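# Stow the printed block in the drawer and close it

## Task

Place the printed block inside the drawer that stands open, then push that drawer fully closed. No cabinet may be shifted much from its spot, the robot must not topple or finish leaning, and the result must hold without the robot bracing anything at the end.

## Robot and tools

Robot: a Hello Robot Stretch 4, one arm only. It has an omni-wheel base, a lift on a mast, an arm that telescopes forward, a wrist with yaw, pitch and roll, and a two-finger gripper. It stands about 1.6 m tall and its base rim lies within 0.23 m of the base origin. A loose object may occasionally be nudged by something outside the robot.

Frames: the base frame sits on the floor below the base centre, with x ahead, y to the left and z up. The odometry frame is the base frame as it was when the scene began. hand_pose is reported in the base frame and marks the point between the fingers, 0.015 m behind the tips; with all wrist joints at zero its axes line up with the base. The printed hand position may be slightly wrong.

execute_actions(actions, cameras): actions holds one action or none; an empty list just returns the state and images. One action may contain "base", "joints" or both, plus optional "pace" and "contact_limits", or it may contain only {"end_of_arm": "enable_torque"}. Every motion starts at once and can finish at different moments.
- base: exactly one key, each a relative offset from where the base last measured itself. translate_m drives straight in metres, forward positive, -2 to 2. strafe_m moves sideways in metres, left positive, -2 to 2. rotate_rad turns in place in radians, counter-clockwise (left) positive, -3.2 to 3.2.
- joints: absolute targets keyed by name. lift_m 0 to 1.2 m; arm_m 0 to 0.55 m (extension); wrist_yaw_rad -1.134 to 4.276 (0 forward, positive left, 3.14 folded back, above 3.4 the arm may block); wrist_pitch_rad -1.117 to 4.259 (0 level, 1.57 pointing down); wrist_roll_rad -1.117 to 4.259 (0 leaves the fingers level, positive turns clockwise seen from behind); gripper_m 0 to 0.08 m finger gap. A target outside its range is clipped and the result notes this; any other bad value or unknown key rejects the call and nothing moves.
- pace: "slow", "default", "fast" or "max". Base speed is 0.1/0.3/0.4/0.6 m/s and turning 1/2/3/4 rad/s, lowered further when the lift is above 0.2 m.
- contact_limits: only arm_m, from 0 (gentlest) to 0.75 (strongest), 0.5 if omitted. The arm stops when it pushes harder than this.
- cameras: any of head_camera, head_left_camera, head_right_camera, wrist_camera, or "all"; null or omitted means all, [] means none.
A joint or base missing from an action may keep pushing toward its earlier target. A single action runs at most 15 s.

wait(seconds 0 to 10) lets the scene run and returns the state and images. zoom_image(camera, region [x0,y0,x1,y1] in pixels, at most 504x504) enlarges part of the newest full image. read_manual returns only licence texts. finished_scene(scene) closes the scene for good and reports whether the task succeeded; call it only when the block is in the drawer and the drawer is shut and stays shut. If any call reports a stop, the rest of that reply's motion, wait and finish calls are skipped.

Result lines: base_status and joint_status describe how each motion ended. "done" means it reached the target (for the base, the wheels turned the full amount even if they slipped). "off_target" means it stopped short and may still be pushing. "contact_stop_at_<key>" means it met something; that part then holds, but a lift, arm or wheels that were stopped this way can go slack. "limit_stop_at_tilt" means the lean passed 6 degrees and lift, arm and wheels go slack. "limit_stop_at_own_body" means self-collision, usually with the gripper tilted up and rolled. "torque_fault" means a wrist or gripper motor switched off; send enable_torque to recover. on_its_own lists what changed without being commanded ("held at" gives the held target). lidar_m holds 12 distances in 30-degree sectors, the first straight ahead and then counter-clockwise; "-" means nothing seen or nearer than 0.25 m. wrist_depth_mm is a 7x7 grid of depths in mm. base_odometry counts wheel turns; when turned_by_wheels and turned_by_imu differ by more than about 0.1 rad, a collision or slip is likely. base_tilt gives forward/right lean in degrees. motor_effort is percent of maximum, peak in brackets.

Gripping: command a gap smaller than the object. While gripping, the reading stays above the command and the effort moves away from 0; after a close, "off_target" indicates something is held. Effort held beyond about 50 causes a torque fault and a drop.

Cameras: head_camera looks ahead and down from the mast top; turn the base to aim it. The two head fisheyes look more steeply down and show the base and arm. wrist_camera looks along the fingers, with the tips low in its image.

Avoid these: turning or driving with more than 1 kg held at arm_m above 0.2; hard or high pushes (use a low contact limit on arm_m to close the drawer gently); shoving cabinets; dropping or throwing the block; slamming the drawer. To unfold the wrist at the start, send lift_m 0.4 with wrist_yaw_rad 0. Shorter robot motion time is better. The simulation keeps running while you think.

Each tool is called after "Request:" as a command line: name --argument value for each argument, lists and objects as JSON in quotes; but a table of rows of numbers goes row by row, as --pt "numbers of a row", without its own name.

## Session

Request:
execute_actions --actions '[]'

Scene clock: 0.00 s.
base_odometry: x=+0.000 y=+0.000 heading=+0.000 (m, m, rad; odometry frame)
turned_by_wheels: +0.000 (rad since the last result)
turned_by_imu: +0.000 (rad since the last result)
base_tilt: forward=-0.7 right=+0.5 (deg)
lidar_m: 1.08 1.13 2.38 2.58 1.99 1.40 1.41 1.68 1.55 1.57 1.94 1.80
base_status: not commanded
joint_positions: lift_m=+0.234 arm_m=-0.002 wrist_yaw_rad=+3.163 wrist_pitch_rad=-0.002 wrist_roll_rad=-0.008 gripper_m=+0.040
joint_status: not commanded
motor_effort: lift_m=+22 arm_m=-1 wrist_yaw_rad=+1 wrist_pitch_rad=-8 wrist_roll_rad=-2 gripper_m=+2 wheel_0=+0 wheel_1=-1 wheel_2=+1 (%)
hand_pose: x=-0.0454 y=+0.0829 z=+0.4130 quat_wxyz=(-0.011, +0.001, -0.004, +1.000) (m; base frame)
wrist_depth_mm: - 142 231 - 1983 1708 1576 / - 112 141 - 1464 1308 1537 / - 110 141 1661 1499 1336 1618 / - 129 160 1661 1464 1336 1576 / 195 1756 - 1661 1464 1336 1576 / 215 1499 1499 1499 1430 1308 1430 / 213 1060 104 1008 133 - 1025
pictures: head_camera, head_left_camera, head_right_camera, wrist_camera
camera_calibration (this result's frames):
wrist_camera: T_world_to_cam=[[-0.0403718, 0.999143, 0.0091709, -0.0812279], [-0.0213928, 0.00831195, -0.999737, 0.47485], [-0.998956, -0.0405574, 0.0210389, 0.10237], [0, 0, 0, 1]] pos_world=[0.109142, 0.0813632, 0.473316]
Images, in order (width x height): head_camera 420x560, head_left_camera 420x672, head_right_camera 420x672, wrist_camera 616x392.

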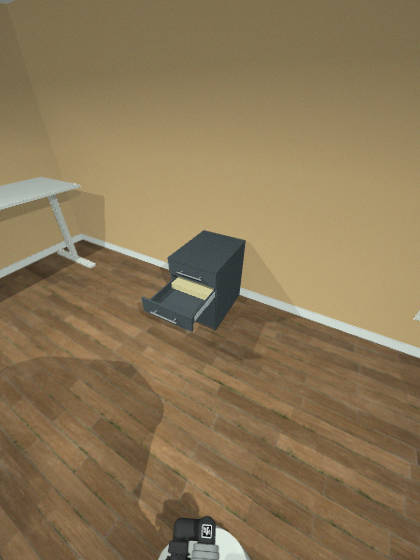

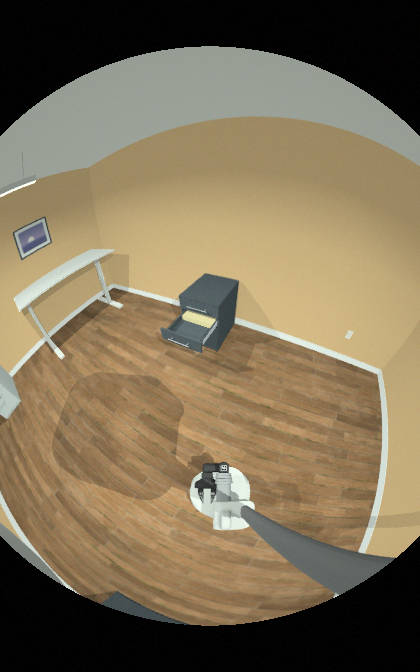

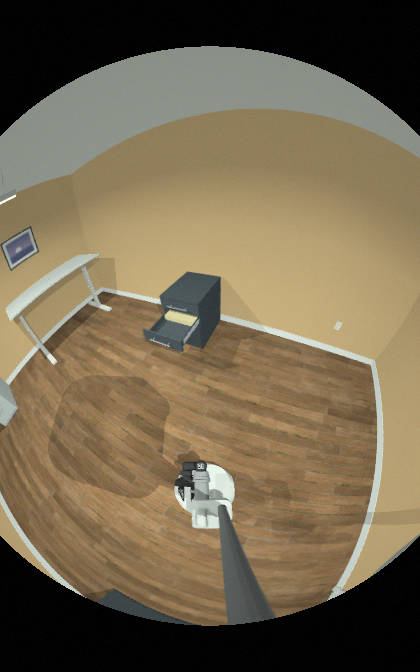

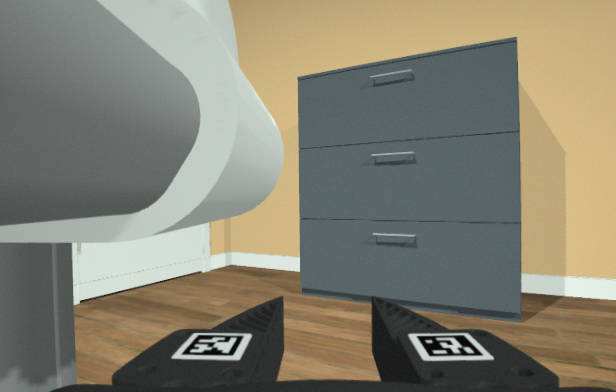

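Request:
execute_actions --actions '[{"base":{"rotate_rad":1.0},"pace":"fast"}]' --cameras '["head_camera"]'

Request:
execute_actions --actions '[{"base":{"translate_m":1.4},"joints":{"lift_m":0.95,"wrist_yaw_rad":0,"gripper_m":0.08,"wrist_pitch_rad":0.3},"pace":"max"}]'

Scene clock: 7.70 s.
base_odometry: x=+0.000 y=+0.000 heading=+0.999 (m, m, rad; odometry frame)
turned_by_wheels: +0.999 (rad since the last result)
turned_by_imu: +0.995 (rad since the last result)
base_tilt: forward=-0.5 right=+0.4 (deg)
lidar_m: 2.38 2.56 2.08 1.40 1.40 1.69 1.54 1.59 1.98 1.81 1.08 1.15
base_status: done
joint_positions: lift_m=+0.234 arm_m=-0.002 wrist_yaw_rad=+3.163 wrist_pitch_rad=-0.002 wrist_roll_rad=-0.008 gripper_m=+0.040
joint_status: not commanded
motor_effort: lift_m=+22(22) arm_m=-1(1) wrist_yaw_rad=+0(2) wrist_pitch_rad=-8(8) wrist_roll_rad=-2(1) gripper_m=+1(1) wheel_0=-4(11) wheel_1=-3(10) wheel_2=-2(12) (%)
hand_pose: x=-0.0454 y=+0.0829 z=+0.4130 quat_wxyz=(-0.011, +0.001, -0.004, +1.000) (m; base frame)
wrist_depth_mm: - 142 231 1661 1708 1708 1708 / - 112 142 1661 1661 1661 1708 / - 110 141 1618 1661 1708 1708 / - 130 160 1661 1708 1661 1756 / 196 1576 1618 1661 1708 1661 1708 / 215 1499 1499 1499 1499 1464 1430 / 213 1060 104 991 133 - 1008
pictures: head_camera
Images, in order (width x height): head_camera 420x560.

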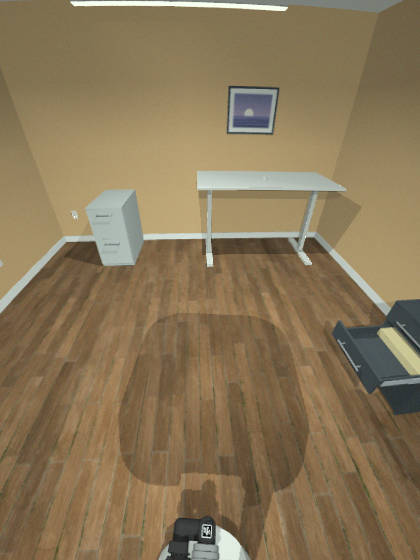

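Scene clock: 11.57 s.
base_odometry: x=+0.757 y=+1.178 heading=+1.000 (m, m, rad; odometry frame)
turned_by_wheels: +0.001 (rad since the last result)
turned_by_imu: -0.002 (rad since the last result)
base_tilt: forward=-0.7 right=+0.4 (deg)
lidar_m: 0.96 1.49 1.41 2.05 1.95 1.99 2.97 2.72 0.85 1.02 1.58 1.06
base_status: done
joint_positions: lift_m=+0.950 arm_m=-0.002 wrist_yaw_rad=+0.000 wrist_pitch_rad=+0.303 wrist_roll_rad=-0.008 gripper_m=+0.080
joint_status: all done
motor_effort: lift_m=+22(25) arm_m=-1(1) wrist_yaw_rad=-1(6) wrist_pitch_rad=-8(7) wrist_roll_rad=-3(1) gripper_m=+3(1) wheel_0=+3(12) wheel_1=+2(9) wheel_2=+3(16) (%)
hand_pose: x=+0.3721 y=-0.0874 z=+1.0648 quat_wxyz=(+0.989, -0.004, +0.151, +0.001) (m; base frame)
wrist_depth_mm: 1336 1336 1397 1430 1464 1464 1499 / 1366 1430 1464 1464 1499 1537 1618 / 1430 1499 1464 1308 1229 1205 1182 / 1499 1537 1118 1618 1618 1661 1708 / 1537 1576 1618 1661 1708 1808 1756 / 1576 1708 1229 1756 1756 1863 1708 / 1430 - 134 1537 1499 111 -
pictures: head_camera, head_left_camera, head_right_camera, wrist_camera
camera_calibration (this result's frames):
wrist_camera: T_world_to_cam=[[0.0212188, -0.99977, 0.0030287, -0.0912748], [-0.279409, -0.00883871, -0.960131, 1.1892], [0.959938, 0.0195266, -0.279532, 0.0951986], [0, 0, 0, 1]] pos_world=[0.242825, -0.0826018, 1.16867]
Images, in order (width x height): head_camera 420x560, head_left_camera 420x672, head_right_camera 420x672, wrist_camera 616x392.

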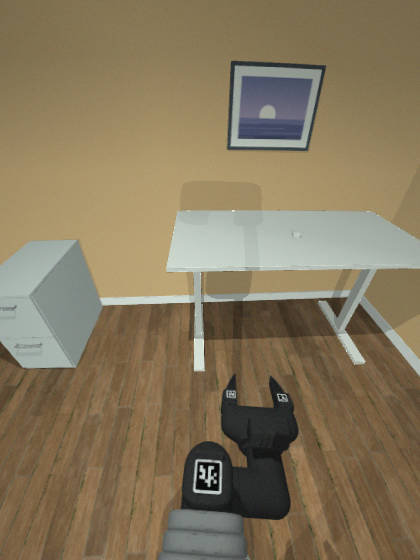

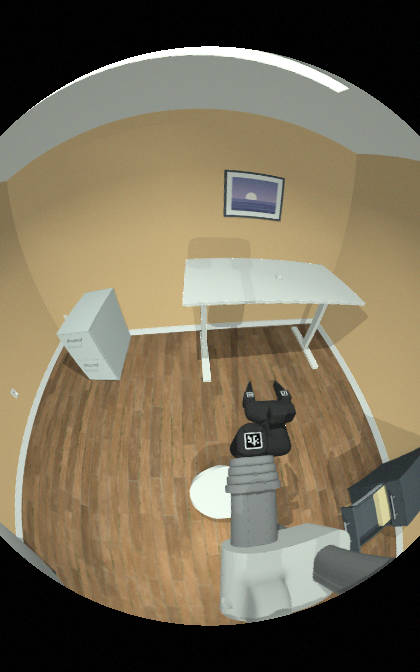

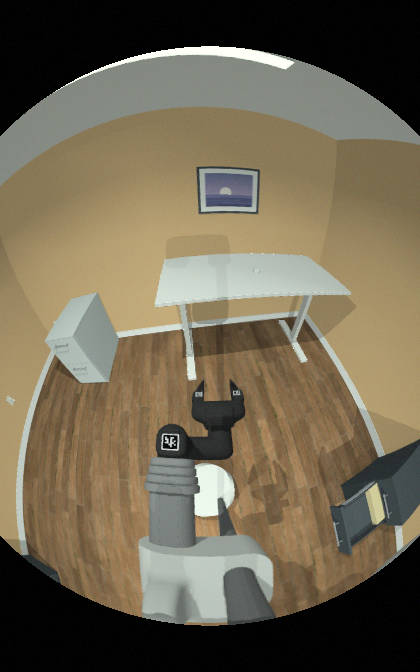

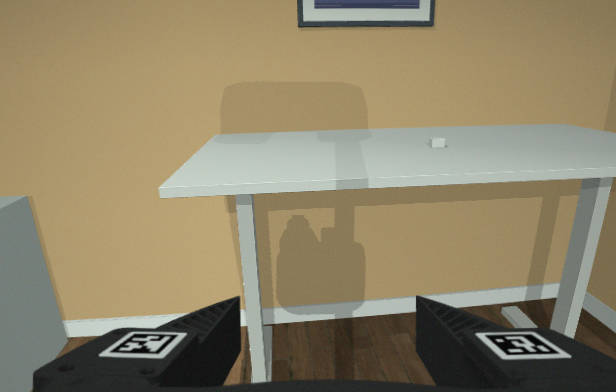

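Depth about 1.12: block near x=1.37, offset 0.38 right.

Request:
execute_actions --actions '[{"base":{"strafe_m":-0.38},"joints":{"arm_m":0.35},"pace":"fast"}]' --cameras '[]'

Request:
execute_actions --actions '[{"base":{"translate_m":0.5},"joints":{"wrist_pitch_rad":0.5},"pace":"fast"}]' --cameras '["wrist_camera"]'

Scene clock: 18.70 s.
base_odometry: x=+1.077 y=+0.973 heading=+1.000 (m, m, rad; odometry frame)
turned_by_wheels: +0.000 (rad since the last result)
turned_by_imu: +0.000 (rad since the last result)
base_tilt: forward=-0.6 right=+0.4 (deg)
lidar_m: 1.01 1.02 1.70 2.42 2.28 2.51 2.94 0.55 0.50 0.84 1.30 1.11
base_status: done
joint_positions: lift_m=+0.950 arm_m=+0.349 wrist_yaw_rad=+0.000 wrist_pitch_rad=+0.303 wrist_roll_rad=-0.008 gripper_m=+0.080
joint_status: all done
motor_effort: lift_m=+22(21) arm_m=+6(7) wrist_yaw_rad=+0(0) wrist_pitch_rad=-8(8) wrist_roll_rad=-2(1) gripper_m=+3(3) wheel_0=+1(13) wheel_1=+0(13) wheel_2=+0(2) (%)
hand_pose: x=+0.7228 y=-0.0874 z=+1.0648 quat_wxyz=(+0.989, -0.004, +0.151, +0.001) (m; base frame)
wrist_depth_mm: 1078 1098 1118 1138 1160 1182 1229 / 1118 1138 1160 1205 1229 1229 1255 / 1160 1160 1205 1229 1205 1182 1281 / 715 699 683 676 661 647 640 / 512 508 535 525 1430 1464 991 / 1308 1366 1366 1464 1464 1499 1336 / 1397 - 134 1499 1499 111 -
pictures: none
No camera images: the call's "cameras" was empty. Leave "cameras" out to get every camera's image.

Scene clock: 21.50 s.
base_odometry: x=+1.347 y=+1.393 heading=+1.000 (m, m, rad; odometry frame)
turned_by_wheels: +0.000 (rad since the last result)
turned_by_imu: -0.001 (rad since the last result)
base_tilt: forward=-0.5 right=+0.5 (deg)
lidar_m: 0.49 0.53 0.68 1.67 2.51 2.62 3.44 0.90 1.04 1.21 0.86 0.55
base_status: done
joint_positions: lift_m=+0.950 arm_m=+0.349 wrist_yaw_rad=+0.000 wrist_pitch_rad=+0.502 wrist_roll_rad=-0.008 gripper_m=+0.080
joint_status: all done
motor_effort: lift_m=+21(21) arm_m=+7(6) wrist_yaw_rad=+0(0) wrist_pitch_rad=-7(5) wrist_roll_rad=+0(1) gripper_m=+2(3) wheel_0=+2(9) wheel_1=+4(8) wheel_2=-2(13) (%)
hand_pose: x=+0.7062 y=-0.0874 z=+1.0258 quat_wxyz=(+0.969, -0.004, +0.249, +0.001) (m; base frame)
wrist_depth_mm: 647 661 676 691 699 723 741 / 683 707 723 732 741 759 759 / 580 564 554 535 530 521 512 / 413 407 402 397 389 384 379 / 322 319 315 301 307 304 301 / 263 262 258 257 254 250 249 / 228 - 134 221 216 111 -
pictures: wrist_camera
camera_calibration (this result's frames):
wrist_camera: T_world_to_cam=[[0.0211732, -0.999775, -0.00118953, -0.0939339], [-0.464315, -0.00877954, -0.885626, 1.29925], [0.885417, 0.0193039, -0.464397, 0.00583182], [0, 0, 0, 1]] pos_world=[0.600088, -0.0826185, 1.15325]
Images, in order (width x height): wrist_camera 616x392.

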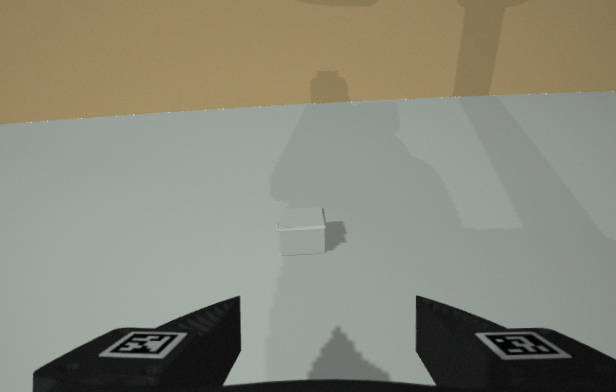

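Request:
execute_actions --actions '[{"joints":{"arm_m":0.497,"lift_m":0.911,"wrist_yaw_rad":0.07},"pace":"slow"}]' --cameras '["wrist_camera"]'

Request:
execute_actions --actions '[{"joints":{"gripper_m":0.01}}]' --cameras '[]'

Request:
execute_actions --actions '[{"joints":{"lift_m":0.95}}]' --cameras '[]'

Request:
execute_actions --actions '[{"base":{"rotate_rad":-0.3},"joints":{"arm_m":0.0,"wrist_yaw_rad":0}}]' --cameras '["wrist_camera"]'

Request:
execute_actions --actions '[{"base":{"translate_m":-1.12},"joints":{"lift_m":0.7},"pace":"fast"}]' --cameras '[]'

Request:
execute_actions --actions '[{"base":{"rotate_rad":-1.17}}]' --cameras '["wrist_camera","head_camera"]'

Scene clock: 34.80 s.
base_odometry: x=+1.347 y=+1.393 heading=+1.000 (m, m, rad; odometry frame)
turned_by_wheels: +0.000 (rad since the last result)
turned_by_imu: +0.000 (rad since the last result)
base_tilt: forward=-0.6 right=+0.4 (deg)
lidar_m: 0.52 0.53 0.70 1.65 2.53 2.64 3.43 0.88 1.04 1.21 0.87 0.56
base_status: not commanded
joint_positions: lift_m=+0.911 arm_m=+0.496 wrist_yaw_rad=+0.070 wrist_pitch_rad=+0.502 wrist_roll_rad=-0.008 gripper_m=+0.080
joint_status: all done
motor_effort: lift_m=+17(20) arm_m=+6(9) wrist_yaw_rad=+1(2) wrist_pitch_rad=-7(7) wrist_roll_rad=+0(0) gripper_m=+3(3) wheel_0=+3(3) wheel_1=+4(4) wheel_2=-2(2) (%)
hand_pose: x=+0.8588 y=-0.0742 z=+0.9871 quat_wxyz=(+0.968, -0.012, +0.248, +0.035) (m; base frame)
wrist_depth_mm: 539 539 544 549 549 554 564 / 574 580 580 580 585 585 591 / 469 455 445 433 424 418 410 / 330 327 322 317 312 309 304 / 257 255 253 250 247 243 241 / 211 209 207 200 198 200 199 / 182 - 134 147 168 111 -
pictures: wrist_camera
camera_calibration (this result's frames):
wrist_camera: T_world_to_cam=[[0.0908123, -0.995867, -0.00119069, -0.14352], [-0.462614, -0.0411265, -0.885605, 1.33206], [0.881897, 0.0809747, -0.464437, -0.139832], [0, 0, 0, 1]] pos_world=[0.752578, -0.0768212, 1.11456]
Images, in order (width x height): wrist_camera 616x392.

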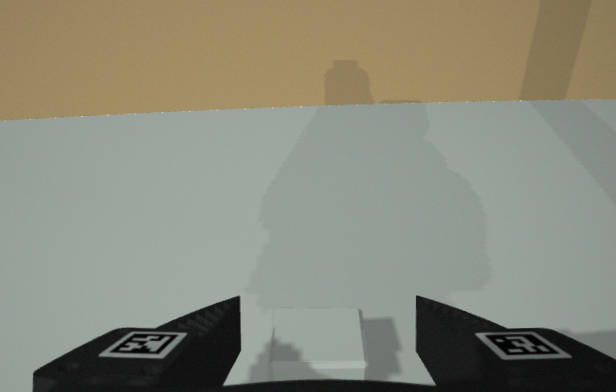

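Scene clock: 35.93 s.
base_odometry: x=+1.347 y=+1.393 heading=+1.000 (m, m, rad; odometry frame)
turned_by_wheels: +0.000 (rad since the last result)
turned_by_imu: +0.000 (rad since the last result)
base_tilt: forward=-0.5 right=+0.3 (deg)
lidar_m: 0.50 0.51 0.70 1.66 2.51 2.61 3.42 0.88 1.02 1.20 0.87 0.59
base_status: not commanded
joint_positions: lift_m=+0.911 arm_m=+0.496 wrist_yaw_rad=+0.070 wrist_pitch_rad=+0.502 wrist_roll_rad=-0.008 gripper_m=+0.038
joint_status: gripper_m off_target (ended at +0.038, target +0.010)
on_its_own: gripper_m is held at +0.032, not at your +0.010, by its contact guard: the fingers met something
motor_effort: lift_m=+18(18) arm_m=+7(7) wrist_yaw_rad=+2(1) wrist_pitch_rad=-7(7) wrist_roll_rad=+2(0) gripper_m=-40(41) wheel_0=+2(3) wheel_1=+4(4) wheel_2=-2(2) (%)
hand_pose: x=+0.8588 y=-0.0742 z=+0.9871 quat_wxyz=(+0.968, -0.012, +0.248, +0.035) (m; base frame)
wrist_depth_mm: 539 539 544 549 554 559 559 / 569 580 585 585 585 591 585 / 466 452 439 433 427 415 413 / 332 327 320 315 312 309 304 / 257 255 253 251 247 243 241 / 210 209 208 170 202 201 199 / 180 182 - 145 132 - 174
pictures: none
No camera images: the call's "cameras" was empty. Leave "cameras" out to get every camera's image.

Scene clock: 36.93 s.
base_odometry: x=+1.347 y=+1.393 heading=+1.000 (m, m, rad; odometry frame)
turned_by_wheels: +0.000 (rad since the last result)
turned_by_imu: +0.000 (rad since the last result)
base_tilt: forward=-0.6 right=+0.4 (deg)
lidar_m: 0.49 0.52 0.69 1.69 2.54 2.62 3.45 0.87 1.03 1.20 0.88 0.57
base_status: not commanded
joint_positions: lift_m=+0.950 arm_m=+0.496 wrist_yaw_rad=+0.070 wrist_pitch_rad=+0.502 wrist_roll_rad=-0.008 gripper_m=+0.038
joint_status: all done
on_its_own: gripper_m is held at +0.032, not at your +0.010, by its contact guard: the fingers met something
motor_effort: lift_m=+24(23) arm_m=+6(7) wrist_yaw_rad=+1(1) wrist_pitch_rad=-7(7) wrist_roll_rad=-1(1) gripper_m=-40(40) wheel_0=+3(3) wheel_1=+4(4) wheel_2=-2(2) (%)
hand_pose: x=+0.8588 y=-0.0742 z=+1.0255 quat_wxyz=(+0.968, -0.012, +0.248, +0.035) (m; base frame)
wrist_depth_mm: 535 539 544 549 549 559 559 / 574 580 585 585 591 597 597 / 603 564 549 539 530 517 512 / 413 407 402 394 389 384 377 / 320 319 315 312 307 304 298 / 262 260 258 170 252 250 247 / 224 227 - 145 132 - 216
pictures: none
No camera images: the call's "cameras" was empty. Leave "cameras" out to get every camera's image.

Scene clock: 39.47 s.
base_odometry: x=+1.347 y=+1.393 heading=+0.701 (m, m, rad; odometry frame)
turned_by_wheels: -0.299 (rad since the last result)
turned_by_imu: -0.298 (rad since the last result)
base_tilt: forward=-0.5 right=+0.4 (deg)
lidar_m: 0.53 0.51 0.58 1.47 2.47 2.59 3.50 0.89 0.89 1.24 1.21 0.65
base_status: done
joint_positions: lift_m=+0.950 arm_m=+0.001 wrist_yaw_rad=+0.000 wrist_pitch_rad=+0.503 wrist_roll_rad=-0.008 gripper_m=+0.038
joint_status: all done
on_its_own: gripper_m is held at +0.032, not at your +0.010, by its contact guard: the fingers met something
motor_effort: lift_m=+24(24) arm_m=-7(5) wrist_yaw_rad=+1(8) wrist_pitch_rad=-8(8) wrist_roll_rad=-1(1) gripper_m=-40(40) wheel_0=+2(9) wheel_1=+4(8) wheel_2=+1(9) (%)
hand_pose: x=+0.3584 y=-0.0874 z=+1.0255 quat_wxyz=(+0.969, -0.004, +0.249, +0.001) (m; base frame)
wrist_depth_mm: 878 946 1025 1118 1229 1182 976 / 904 931 904 866 842 820 960 / 585 574 554 544 535 530 609 / 418 410 404 433 991 1336 1042 / 340 1182 1336 1537 1618 1430 1098 / 1182 1308 1397 170 1138 1366 1160 / 1229 1308 - 145 132 - 1182
pictures: wrist_camera
camera_calibration (this result's frames):
wrist_camera: T_world_to_cam=[[0.0210253, -0.999778, -0.00119721, -0.0865371], [-0.464639, -0.00871104, -0.885458, 1.13745], [0.885251, 0.0191733, -0.464719, 0.314017], [0, 0, 0, 1]] pos_world=[0.252337, -0.0826304, 1.15299]
Images, in order (width x height): wrist_camera 616x392.

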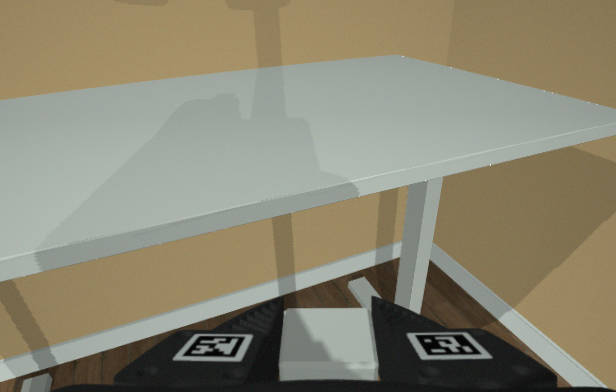

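Scene clock: 43.93 s.
base_odometry: x=+0.490 y=+0.671 heading=+0.700 (m, m, rad; odometry frame)
turned_by_wheels: -0.001 (rad since the last result)
turned_by_imu: +0.001 (rad since the last result)
base_tilt: forward=-0.6 right=+0.3 (deg)
lidar_m: 1.56 1.55 1.86 2.08 1.78 1.69 2.42 2.36 2.20 0.72 0.72 1.82
base_status: done
joint_positions: lift_m=+0.700 arm_m=+0.001 wrist_yaw_rad=+0.000 wrist_pitch_rad=+0.503 wrist_roll_rad=-0.008 gripper_m=+0.038
joint_status: all done
on_its_own: gripper_m is held at +0.032, not at your +0.010, by its contact guard: the fingers met something
motor_effort: lift_m=+18(22) arm_m=-6(6) wrist_yaw_rad=+0(1) wrist_pitch_rad=-7(8) wrist_roll_rad=-1(1) gripper_m=-40(40) wheel_0=-5(10) wheel_1=-2(10) wheel_2=+0(14) (%)
hand_pose: x=+0.3584 y=-0.0874 z=+0.7760 quat_wxyz=(+0.969, -0.004, +0.249, +0.001) (m; base frame)
wrist_depth_mm: 1661 1808 1863 - - 1708 1366 / 1708 1863 - - - 1808 1397 / 1808 - - - - 1863 1464 / 1863 1756 1808 1756 1756 1708 1464 / 1430 1464 1430 1430 1397 1366 1336 / 1205 1182 1182 170 1160 1138 1118 / 1025 1042 - 145 131 - 976
pictures: none
No camera images: the call's "cameras" was empty. Leave "cameras" out to get every camera's image.

Scene clock: 45.73 s.
base_odometry: x=+0.490 y=+0.671 heading=-0.469 (m, m, rad; odometry frame)
turned_by_wheels: -1.169 (rad since the last result)
turned_by_imu: -1.164 (rad since the last result)
base_tilt: forward=-0.6 right=+0.4 (deg)
lidar_m: 0.70 0.77 1.62 1.55 1.89 2.14 2.04 1.69 2.20 2.37 2.40 1.76
base_status: done
joint_positions: lift_m=+0.700 arm_m=+0.001 wrist_yaw_rad=+0.000 wrist_pitch_rad=+0.503 wrist_roll_rad=-0.008 gripper_m=+0.038
joint_status: not commanded
on_its_own: gripper_m is held at +0.032, not at your +0.010, by its contact guard: the fingers met something
motor_effort: lift_m=+20(19) arm_m=-6(6) wrist_yaw_rad=-1(0) wrist_pitch_rad=-7(7) wrist_roll_rad=+0(1) gripper_m=-40(40) wheel_0=+4(9) wheel_1=+2(9) wheel_2=+3(9) (%)
hand_pose: x=+0.3584 y=-0.0874 z=+0.7759 quat_wxyz=(+0.969, -0.004, +0.249, +0.001) (m; base frame)
wrist_depth_mm: 1281 1308 1308 1308 1308 1281 1281 / 1366 1397 1308 1098 1397 1366 1397 / 1464 1499 878 866 1499 1499 1537 / 1618 1618 946 917 1618 1618 1576 / 1464 1430 654 661 1366 1397 1336 / 1182 1160 668 169 676 1138 1118 / 1008 1025 - 145 132 - 991
pictures: head_camera, wrist_camera
camera_calibration (this result's frames):
wrist_camera: T_world_to_cam=[[0.0211825, -0.999775, -0.00119417, -0.0868651], [-0.464533, -0.0087845, -0.885512, 0.916482], [0.885303, 0.0193121, -0.464614, 0.197961], [0, 0, 0, 1]] pos_world=[0.252321, -0.0826177, 0.903427]
Images, in order (width x height): head_camera 420x560, wrist_camera 616x392.

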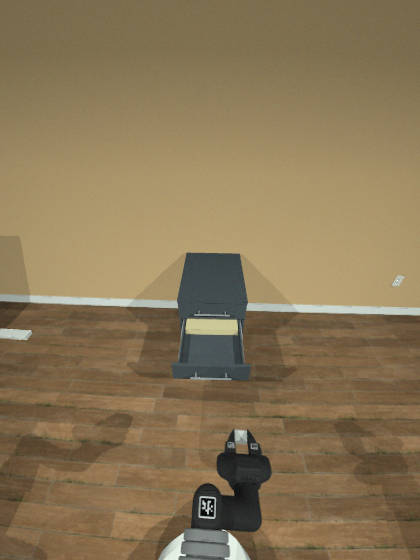

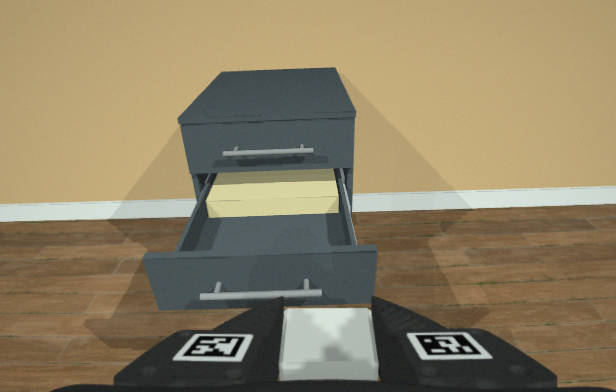

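Request:
execute_actions --actions '[{"base":{"translate_m":0.23},"joints":{"lift_m":0.62,"wrist_pitch_rad":1.2,"arm_m":0.39,"wrist_yaw_rad":0.15}}]' --cameras '["wrist_camera"]'

Request:
execute_actions --actions '[{"joints":{"lift_m":0.445}}]' --cameras '["wrist_camera","head_camera"]'

Scene clock: 52.83 s.
base_odometry: x=+0.695 y=+0.568 heading=-0.469 (m, m, rad; odometry frame)
turned_by_wheels: +0.000 (rad since the last result)
turned_by_imu: +0.000 (rad since the last result)
base_tilt: forward=-0.6 right=+0.4 (deg)
lidar_m: 0.46 0.53 1.59 1.53 2.02 2.37 2.28 1.92 2.51 2.37 2.11 0.56
base_status: done
joint_positions: lift_m=+0.620 arm_m=+0.389 wrist_yaw_rad=+0.150 wrist_pitch_rad=+1.201 wrist_roll_rad=-0.008 gripper_m=+0.038
joint_status: all done
on_its_own: gripper_m is held at +0.032, not at your +0.010, by its contact guard: the fingers met something
motor_effort: lift_m=+18(18) arm_m=+7(5) wrist_yaw_rad=+0(6) wrist_pitch_rad=-3(5) wrist_roll_rad=+0(0) gripper_m=-40(40) wheel_0=+5(8) wheel_1=+2(8) wheel_2=-2(11) (%)
hand_pose: x=+0.6488 y=-0.0749 z=+0.6002 quat_wxyz=(+0.823, -0.046, +0.563, +0.064) (m; base frame)
wrist_depth_mm: 306 266 268 260 271 276 917 / 917 389 387 377 370 866 866 / 866 399 389 370 359 831 831 / 382 399 397 389 384 778 778 / 351 379 375 370 364 741 732 / 347 357 355 169 289 707 699 / 340 343 - 145 132 - 668
pictures: wrist_camera
camera_calibration (this result's frames):
wrist_camera: T_world_to_cam=[[0.164907, -0.986203, -0.014497, -0.165], [-0.913396, -0.147153, -0.379544, 0.873059], [0.372174, 0.0758307, -0.92506, 0.472448], [0, 0, 0, 1]] pos_world=[0.648825, -0.070076, 0.766015]
Images, in order (width x height): wrist_camera 616x392.

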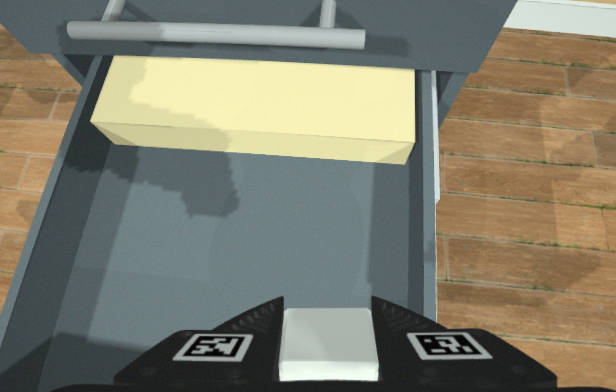

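Scene clock: 54.63 s.
base_odometry: x=+0.695 y=+0.568 heading=-0.469 (m, m, rad; odometry frame)
turned_by_wheels: +0.000 (rad since the last result)
turned_by_imu: +0.000 (rad since the last result)
base_tilt: forward=-0.7 right=+0.4 (deg)
lidar_m: 0.49 0.50 1.62 1.53 1.99 2.40 2.27 1.92 2.51 2.36 2.11 0.54
base_status: not commanded
joint_positions: lift_m=+0.446 arm_m=+0.389 wrist_yaw_rad=+0.150 wrist_pitch_rad=+1.200 wrist_roll_rad=-0.008 gripper_m=+0.038
joint_status: all done
on_its_own: gripper_m is held at +0.032, not at your +0.010, by its contact guard: the fingers met something
motor_effort: lift_m=+11(18) arm_m=+7(7) wrist_yaw_rad=+0(2) wrist_pitch_rad=+2(3) wrist_roll_rad=-3(1) gripper_m=-40(40) wheel_0=+5(5) wheel_1=+2(2) wheel_2=-2(2) (%)
hand_pose: x=+0.6491 y=-0.0749 z=+0.4258 quat_wxyz=(+0.823, -0.045, +0.563, +0.064) (m; base frame)
wrist_depth_mm: 255 247 237 231 224 203 732 / 249 245 241 239 236 199 676 / 232 229 226 224 221 193 634 / 218 216 213 211 209 188 591 / 204 203 202 200 197 182 564 / 193 191 190 189 187 164 332 / 185 185 - 145 132 - -
pictures: head_camera, wrist_camera
camera_calibration (this result's frames):
wrist_camera: T_world_to_cam=[[0.164445, -0.98628, -0.0144794, -0.167285], [-0.913013, -0.146641, -0.380663, 0.80736], [0.373317, 0.075818, -0.924601, 0.310155], [0, 0, 0, 1]] pos_world=[0.648853, -0.0701133, 0.591679]
Images, in order (width x height): head_camera 420x560, wrist_camera 616x392.

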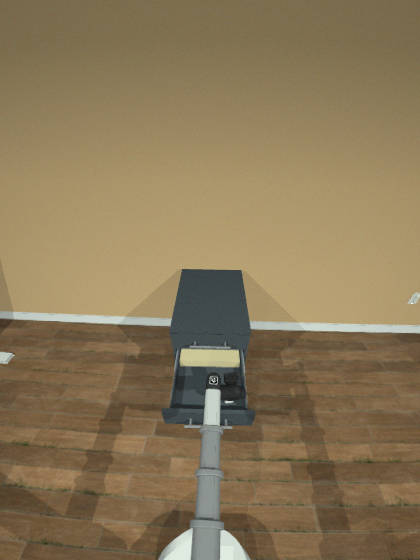

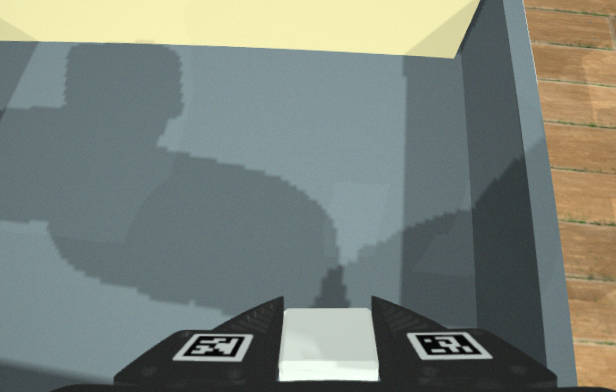

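Request:
execute_actions --actions '[{"joints":{"gripper_m":0.055}}]' --cameras '[]'

Request:
execute_actions --actions '[{"joints":{"lift_m":0.6}}]' --cameras '["wrist_camera"]'

Request:
execute_actions --actions '[{"base":{"strafe_m":0.08},"joints":{"arm_m":0.07,"wrist_pitch_rad":0,"wrist_yaw_rad":0,"gripper_m":0}}]' --cameras '[]'

Request:
execute_actions --actions '[{"joints":{"lift_m":0.312}}]' --cameras '["wrist_camera"]'

Request:
execute_actions --actions '[{"joints":{"arm_m":0.55},"pace":"slow","contact_limits":{"arm_m":0.25}}]' --cameras '["wrist_camera"]'

Request:
execute_actions --actions '[{"joints":{"arm_m":0.4}}]' --cameras '[]'

Scene clock: 63.00 s.
base_odometry: x=+0.695 y=+0.568 heading=-0.469 (m, m, rad; odometry frame)
turned_by_wheels: +0.000 (rad since the last result)
turned_by_imu: +0.000 (rad since the last result)
base_tilt: forward=-0.7 right=+0.4 (deg)
lidar_m: 0.48 0.53 1.63 1.55 2.00 2.37 2.28 1.93 2.46 2.34 2.12 0.54
base_status: not commanded
joint_positions: lift_m=+0.445 arm_m=+0.389 wrist_yaw_rad=+0.150 wrist_pitch_rad=+1.201 wrist_roll_rad=-0.008 gripper_m=+0.055
joint_status: all done
motor_effort: lift_m=+19(18) arm_m=+7(7) wrist_yaw_rad=+2(1) wrist_pitch_rad=-3(6) wrist_roll_rad=+0(2) gripper_m=+3(37) wheel_0=+5(5) wheel_1=+2(2) wheel_2=-2(2) (%)
hand_pose: x=+0.6488 y=-0.0750 z=+0.4251 quat_wxyz=(+0.823, -0.045, +0.563, +0.064) (m; base frame)
wrist_depth_mm: 253 247 240 233 225 204 715 / 241 238 235 231 229 200 661 / 226 224 220 217 215 194 621 / 212 210 208 205 202 189 362 / 200 198 196 194 192 183 137 / 189 187 186 184 181 163 132 / 181 180 111 176 147 - -
pictures: none
No camera images: the call's "cameras" was empty. Leave "cameras" out to get every camera's image.

Scene clock: 64.73 s.
base_odometry: x=+0.695 y=+0.568 heading=-0.469 (m, m, rad; odometry frame)
turned_by_wheels: +0.000 (rad since the last result)
turned_by_imu: +0.000 (rad since the last result)
base_tilt: forward=-0.6 right=+0.4 (deg)
lidar_m: 0.47 0.52 1.62 1.54 2.01 2.37 2.27 1.92 2.49 2.35 2.09 0.54
base_status: not commanded
joint_positions: lift_m=+0.600 arm_m=+0.389 wrist_yaw_rad=+0.150 wrist_pitch_rad=+1.201 wrist_roll_rad=-0.008 gripper_m=+0.055
joint_status: all done
motor_effort: lift_m=+24(26) arm_m=+6(6) wrist_yaw_rad=+1(1) wrist_pitch_rad=-3(3) wrist_roll_rad=-1(1) gripper_m=+3(3) wheel_0=+4(5) wheel_1=+2(2) wheel_2=-2(2) (%)
hand_pose: x=+0.6488 y=-0.0750 z=+0.5796 quat_wxyz=(+0.823, -0.045, +0.563, +0.064) (m; base frame)
wrist_depth_mm: 327 301 290 282 273 276 891 / 904 366 362 357 353 842 854 / 375 392 384 370 347 809 798 / 345 377 370 368 362 759 750 / 342 357 355 349 342 723 715 / 336 338 334 330 322 683 676 / 324 325 111 312 309 - 654
pictures: wrist_camera
camera_calibration (this result's frames):
wrist_camera: T_world_to_cam=[[0.16455, -0.986262, -0.0144978, -0.165105], [-0.913473, -0.146827, -0.379484, 0.865316], [0.372142, 0.0756875, -0.925085, 0.453494], [0, 0, 0, 1]] pos_world=[0.648847, -0.0701084, 0.7455]
Images, in order (width x height): wrist_camera 616x392.

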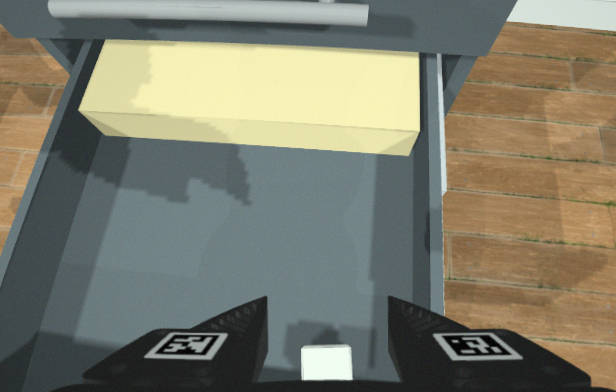

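Scene clock: 66.80 s.
base_odometry: x=+0.731 y=+0.639 heading=-0.469 (m, m, rad; odometry frame)
turned_by_wheels: +0.000 (rad since the last result)
turned_by_imu: +0.000 (rad since the last result)
base_tilt: forward=-0.7 right=+0.4 (deg)
lidar_m: 0.48 0.53 1.53 1.47 1.93 2.40 2.26 1.95 2.60 2.45 2.10 0.54
base_status: done
joint_positions: lift_m=+0.600 arm_m=+0.071 wrist_yaw_rad=+0.000 wrist_pitch_rad=+0.003 wrist_roll_rad=-0.008 gripper_m=+0.000
joint_status: all done
motor_effort: lift_m=+25(24) arm_m=-6(6) wrist_yaw_rad=+2(5) wrist_pitch_rad=-8(14) wrist_roll_rad=+0(2) gripper_m=-1(1) wheel_0=-3(12) wheel_1=+3(12) wheel_2=+0(2) (%)
hand_pose: x=+0.4547 y=-0.0874 z=+0.7774 quat_wxyz=(+1.000, -0.004, +0.001, +0.000) (m; base frame)
wrist_depth_mm: 1138 1138 1138 1138 1118 1138 1138 / 1138 1138 1138 1138 1138 1138 1138 / 1160 1160 1138 1138 1138 1138 1160 / 1138 1138 1138 1160 1138 1138 1138 / 1160 1160 1160 1138 1160 1160 1138 / 1160 1160 585 559 580 1138 1160 / 1138 1160 559 - - 1138 1138
pictures: none
No camera images: the call's "cameras" was empty. Leave "cameras" out to get every camera's image.

Scene clock: 69.03 s.
base_odometry: x=+0.731 y=+0.639 heading=-0.469 (m, m, rad; odometry frame)
turned_by_wheels: +0.000 (rad since the last result)
turned_by_imu: +0.000 (rad since the last result)
base_tilt: forward=-0.5 right=+0.5 (deg)
lidar_m: 0.47 0.55 1.54 1.46 1.95 2.38 2.27 1.95 2.59 2.42 2.10 0.51
base_status: not commanded
joint_positions: lift_m=+0.312 arm_m=+0.071 wrist_yaw_rad=+0.000 wrist_pitch_rad=+0.003 wrist_roll_rad=-0.008 gripper_m=+0.000
joint_status: all done
motor_effort: lift_m=+18(21) arm_m=-6(6) wrist_yaw_rad=+0(1) wrist_pitch_rad=-8(8) wrist_roll_rad=-3(1) gripper_m=+0(0) wheel_0=-4(4) wheel_1=+3(3) wheel_2=+0(0) (%)
hand_pose: x=+0.4547 y=-0.0874 z=+0.4899 quat_wxyz=(+1.000, -0.004, +0.001, +0.000) (m; base frame)
wrist_depth_mm: 1138 1138 1138 1138 1138 1118 1138 / 1138 1138 1160 1138 1118 1138 1138 / 1138 1138 554 559 559 1160 1138 / 1138 1138 554 554 564 1138 1138 / 1160 1138 634 621 580 1138 1160 / 226 227 228 228 229 230 230 / 227 227 229 - - 230 230
pictures: wrist_camera
camera_calibration (this result's frames):
wrist_camera: T_world_to_cam=[[0.0190304, -0.999777, 0.00912107, -0.0933498], [0.0166348, -0.00880485, -0.999823, 0.545108], [0.999681, 0.0191788, 0.0164635, -0.307892], [0, 0, 0, 1]] pos_world=[0.300503, -0.0826245, 0.550931]
Images, in order (width x height): wrist_camera 616x392.

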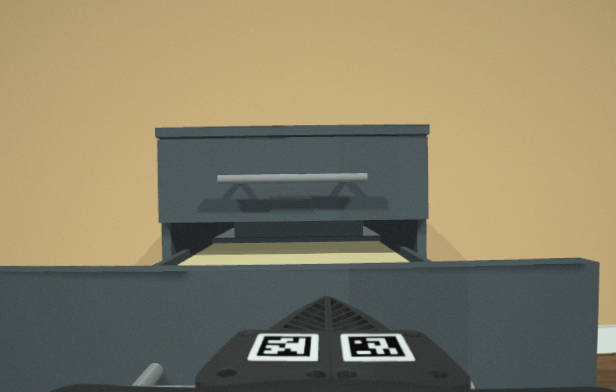

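Scene clock: 73.97 s.
base_odometry: x=+0.732 y=+0.639 heading=-0.468 (m, m, rad; odometry frame)
turned_by_wheels: +0.000 (rad since the last result)
turned_by_imu: +0.001 (rad since the last result)
base_tilt: forward=-0.6 right=+0.5 (deg)
lidar_m: 0.80 1.51 1.55 1.47 1.94 2.36 2.28 1.95 2.57 2.43 2.11 0.91
base_status: not commanded
joint_positions: lift_m=+0.312 arm_m=+0.473 wrist_yaw_rad=+0.000 wrist_pitch_rad=+0.003 wrist_roll_rad=-0.008 gripper_m=+0.000
joint_status: arm_m contact_stop (moved +0.401 of +0.479)
joint sent to its limit — the command would take arm_m past its upper limit, so that joint was sent only as far as its limit.
on_its_own: arm_m is slack since a contact_stop (your +0.550 is given up)
motor_effort: lift_m=+18(18) arm_m=+0(22) wrist_yaw_rad=+1(32) wrist_pitch_rad=-7(8) wrist_roll_rad=-1(0) gripper_m=+0(0) wheel_0=+2(4) wheel_1=+1(4) wheel_2=+1(7) (%)
contact_limits: arm_m 0.25
hand_pose: x=+0.8561 y=-0.0875 z=+0.4899 quat_wxyz=(+1.000, -0.004, +0.001, +0.000) (m; base frame)
wrist_depth_mm: 167 167 168 169 170 170 171 / 167 168 169 169 170 171 171 / 132 132 134 135 135 136 172 / 168 169 169 170 171 171 172 / 168 169 170 170 171 172 172 / 169 169 170 170 172 172 173 / 169 170 170 - - 172 173
pictures: wrist_camera
camera_calibration (this result's frames):
wrist_camera: T_world_to_cam=[[0.0187522, -0.999783, 0.0091243, -0.100811], [0.0167998, -0.00880954, -0.99982, 0.538315], [0.999683, 0.0189022, 0.0166309, -0.709236], [0, 0, 0, 1]] pos_world=[0.701858, -0.0826406, 0.550933]
Images, in order (width x height): wrist_camera 616x392.

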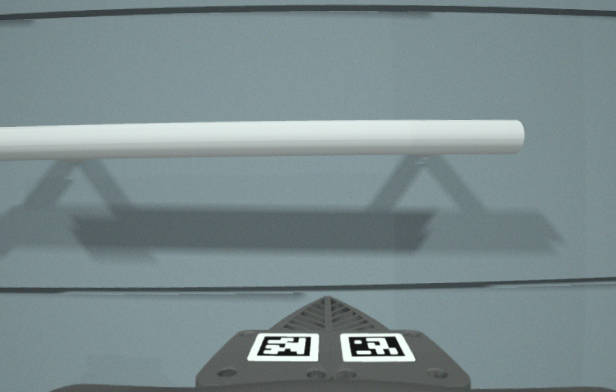

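not run: a stop came earlier in this reply.

Request:
execute_actions --actions '[{"joints":{"arm_m":0.42}}]' --cameras '[]'

Request:
finished_scene --scene 2

Scene clock: 78.50 s.
base_odometry: x=+0.732 y=+0.639 heading=-0.468 (m, m, rad; odometry frame)
turned_by_wheels: +0.000 (rad since the last result)
turned_by_imu: +0.000 (rad since the last result)
base_tilt: forward=-0.8 right=+0.3 (deg)
lidar_m: 0.81 1.50 1.53 1.46 1.92 2.39 2.28 1.95 2.58 2.42 2.07 0.88
base_status: not commanded
joint_positions: lift_m=+0.312 arm_m=+0.421 wrist_yaw_rad=+0.000 wrist_pitch_rad=+0.003 wrist_roll_rad=-0.008 gripper_m=+0.000
joint_status: all done
motor_effort: lift_m=+18(18) arm_m=-6(7) wrist_yaw_rad=+0(2) wrist_pitch_rad=-8(8) wrist_roll_rad=-2(1) gripper_m=+0(0) wheel_0=+3(3) wheel_1=+1(1) wheel_2=+1(1) (%)
hand_pose: x=+0.8047 y=-0.0874 z=+0.4899 quat_wxyz=(+1.000, -0.004, +0.001, +0.000) (m; base frame)
wrist_depth_mm: 512 219 223 225 226 225 224 / 218 219 220 220 221 222 222 / 219 219 220 187 187 222 222 / 219 219 220 221 222 222 224 / 219 220 221 222 222 224 224 / 220 220 221 221 224 223 224 / 220 221 221 - - 224 225
pictures: none
No camera images: the call's "cameras" was empty. Leave "cameras" out to get every camera's image.

The scene is finished: the task was done.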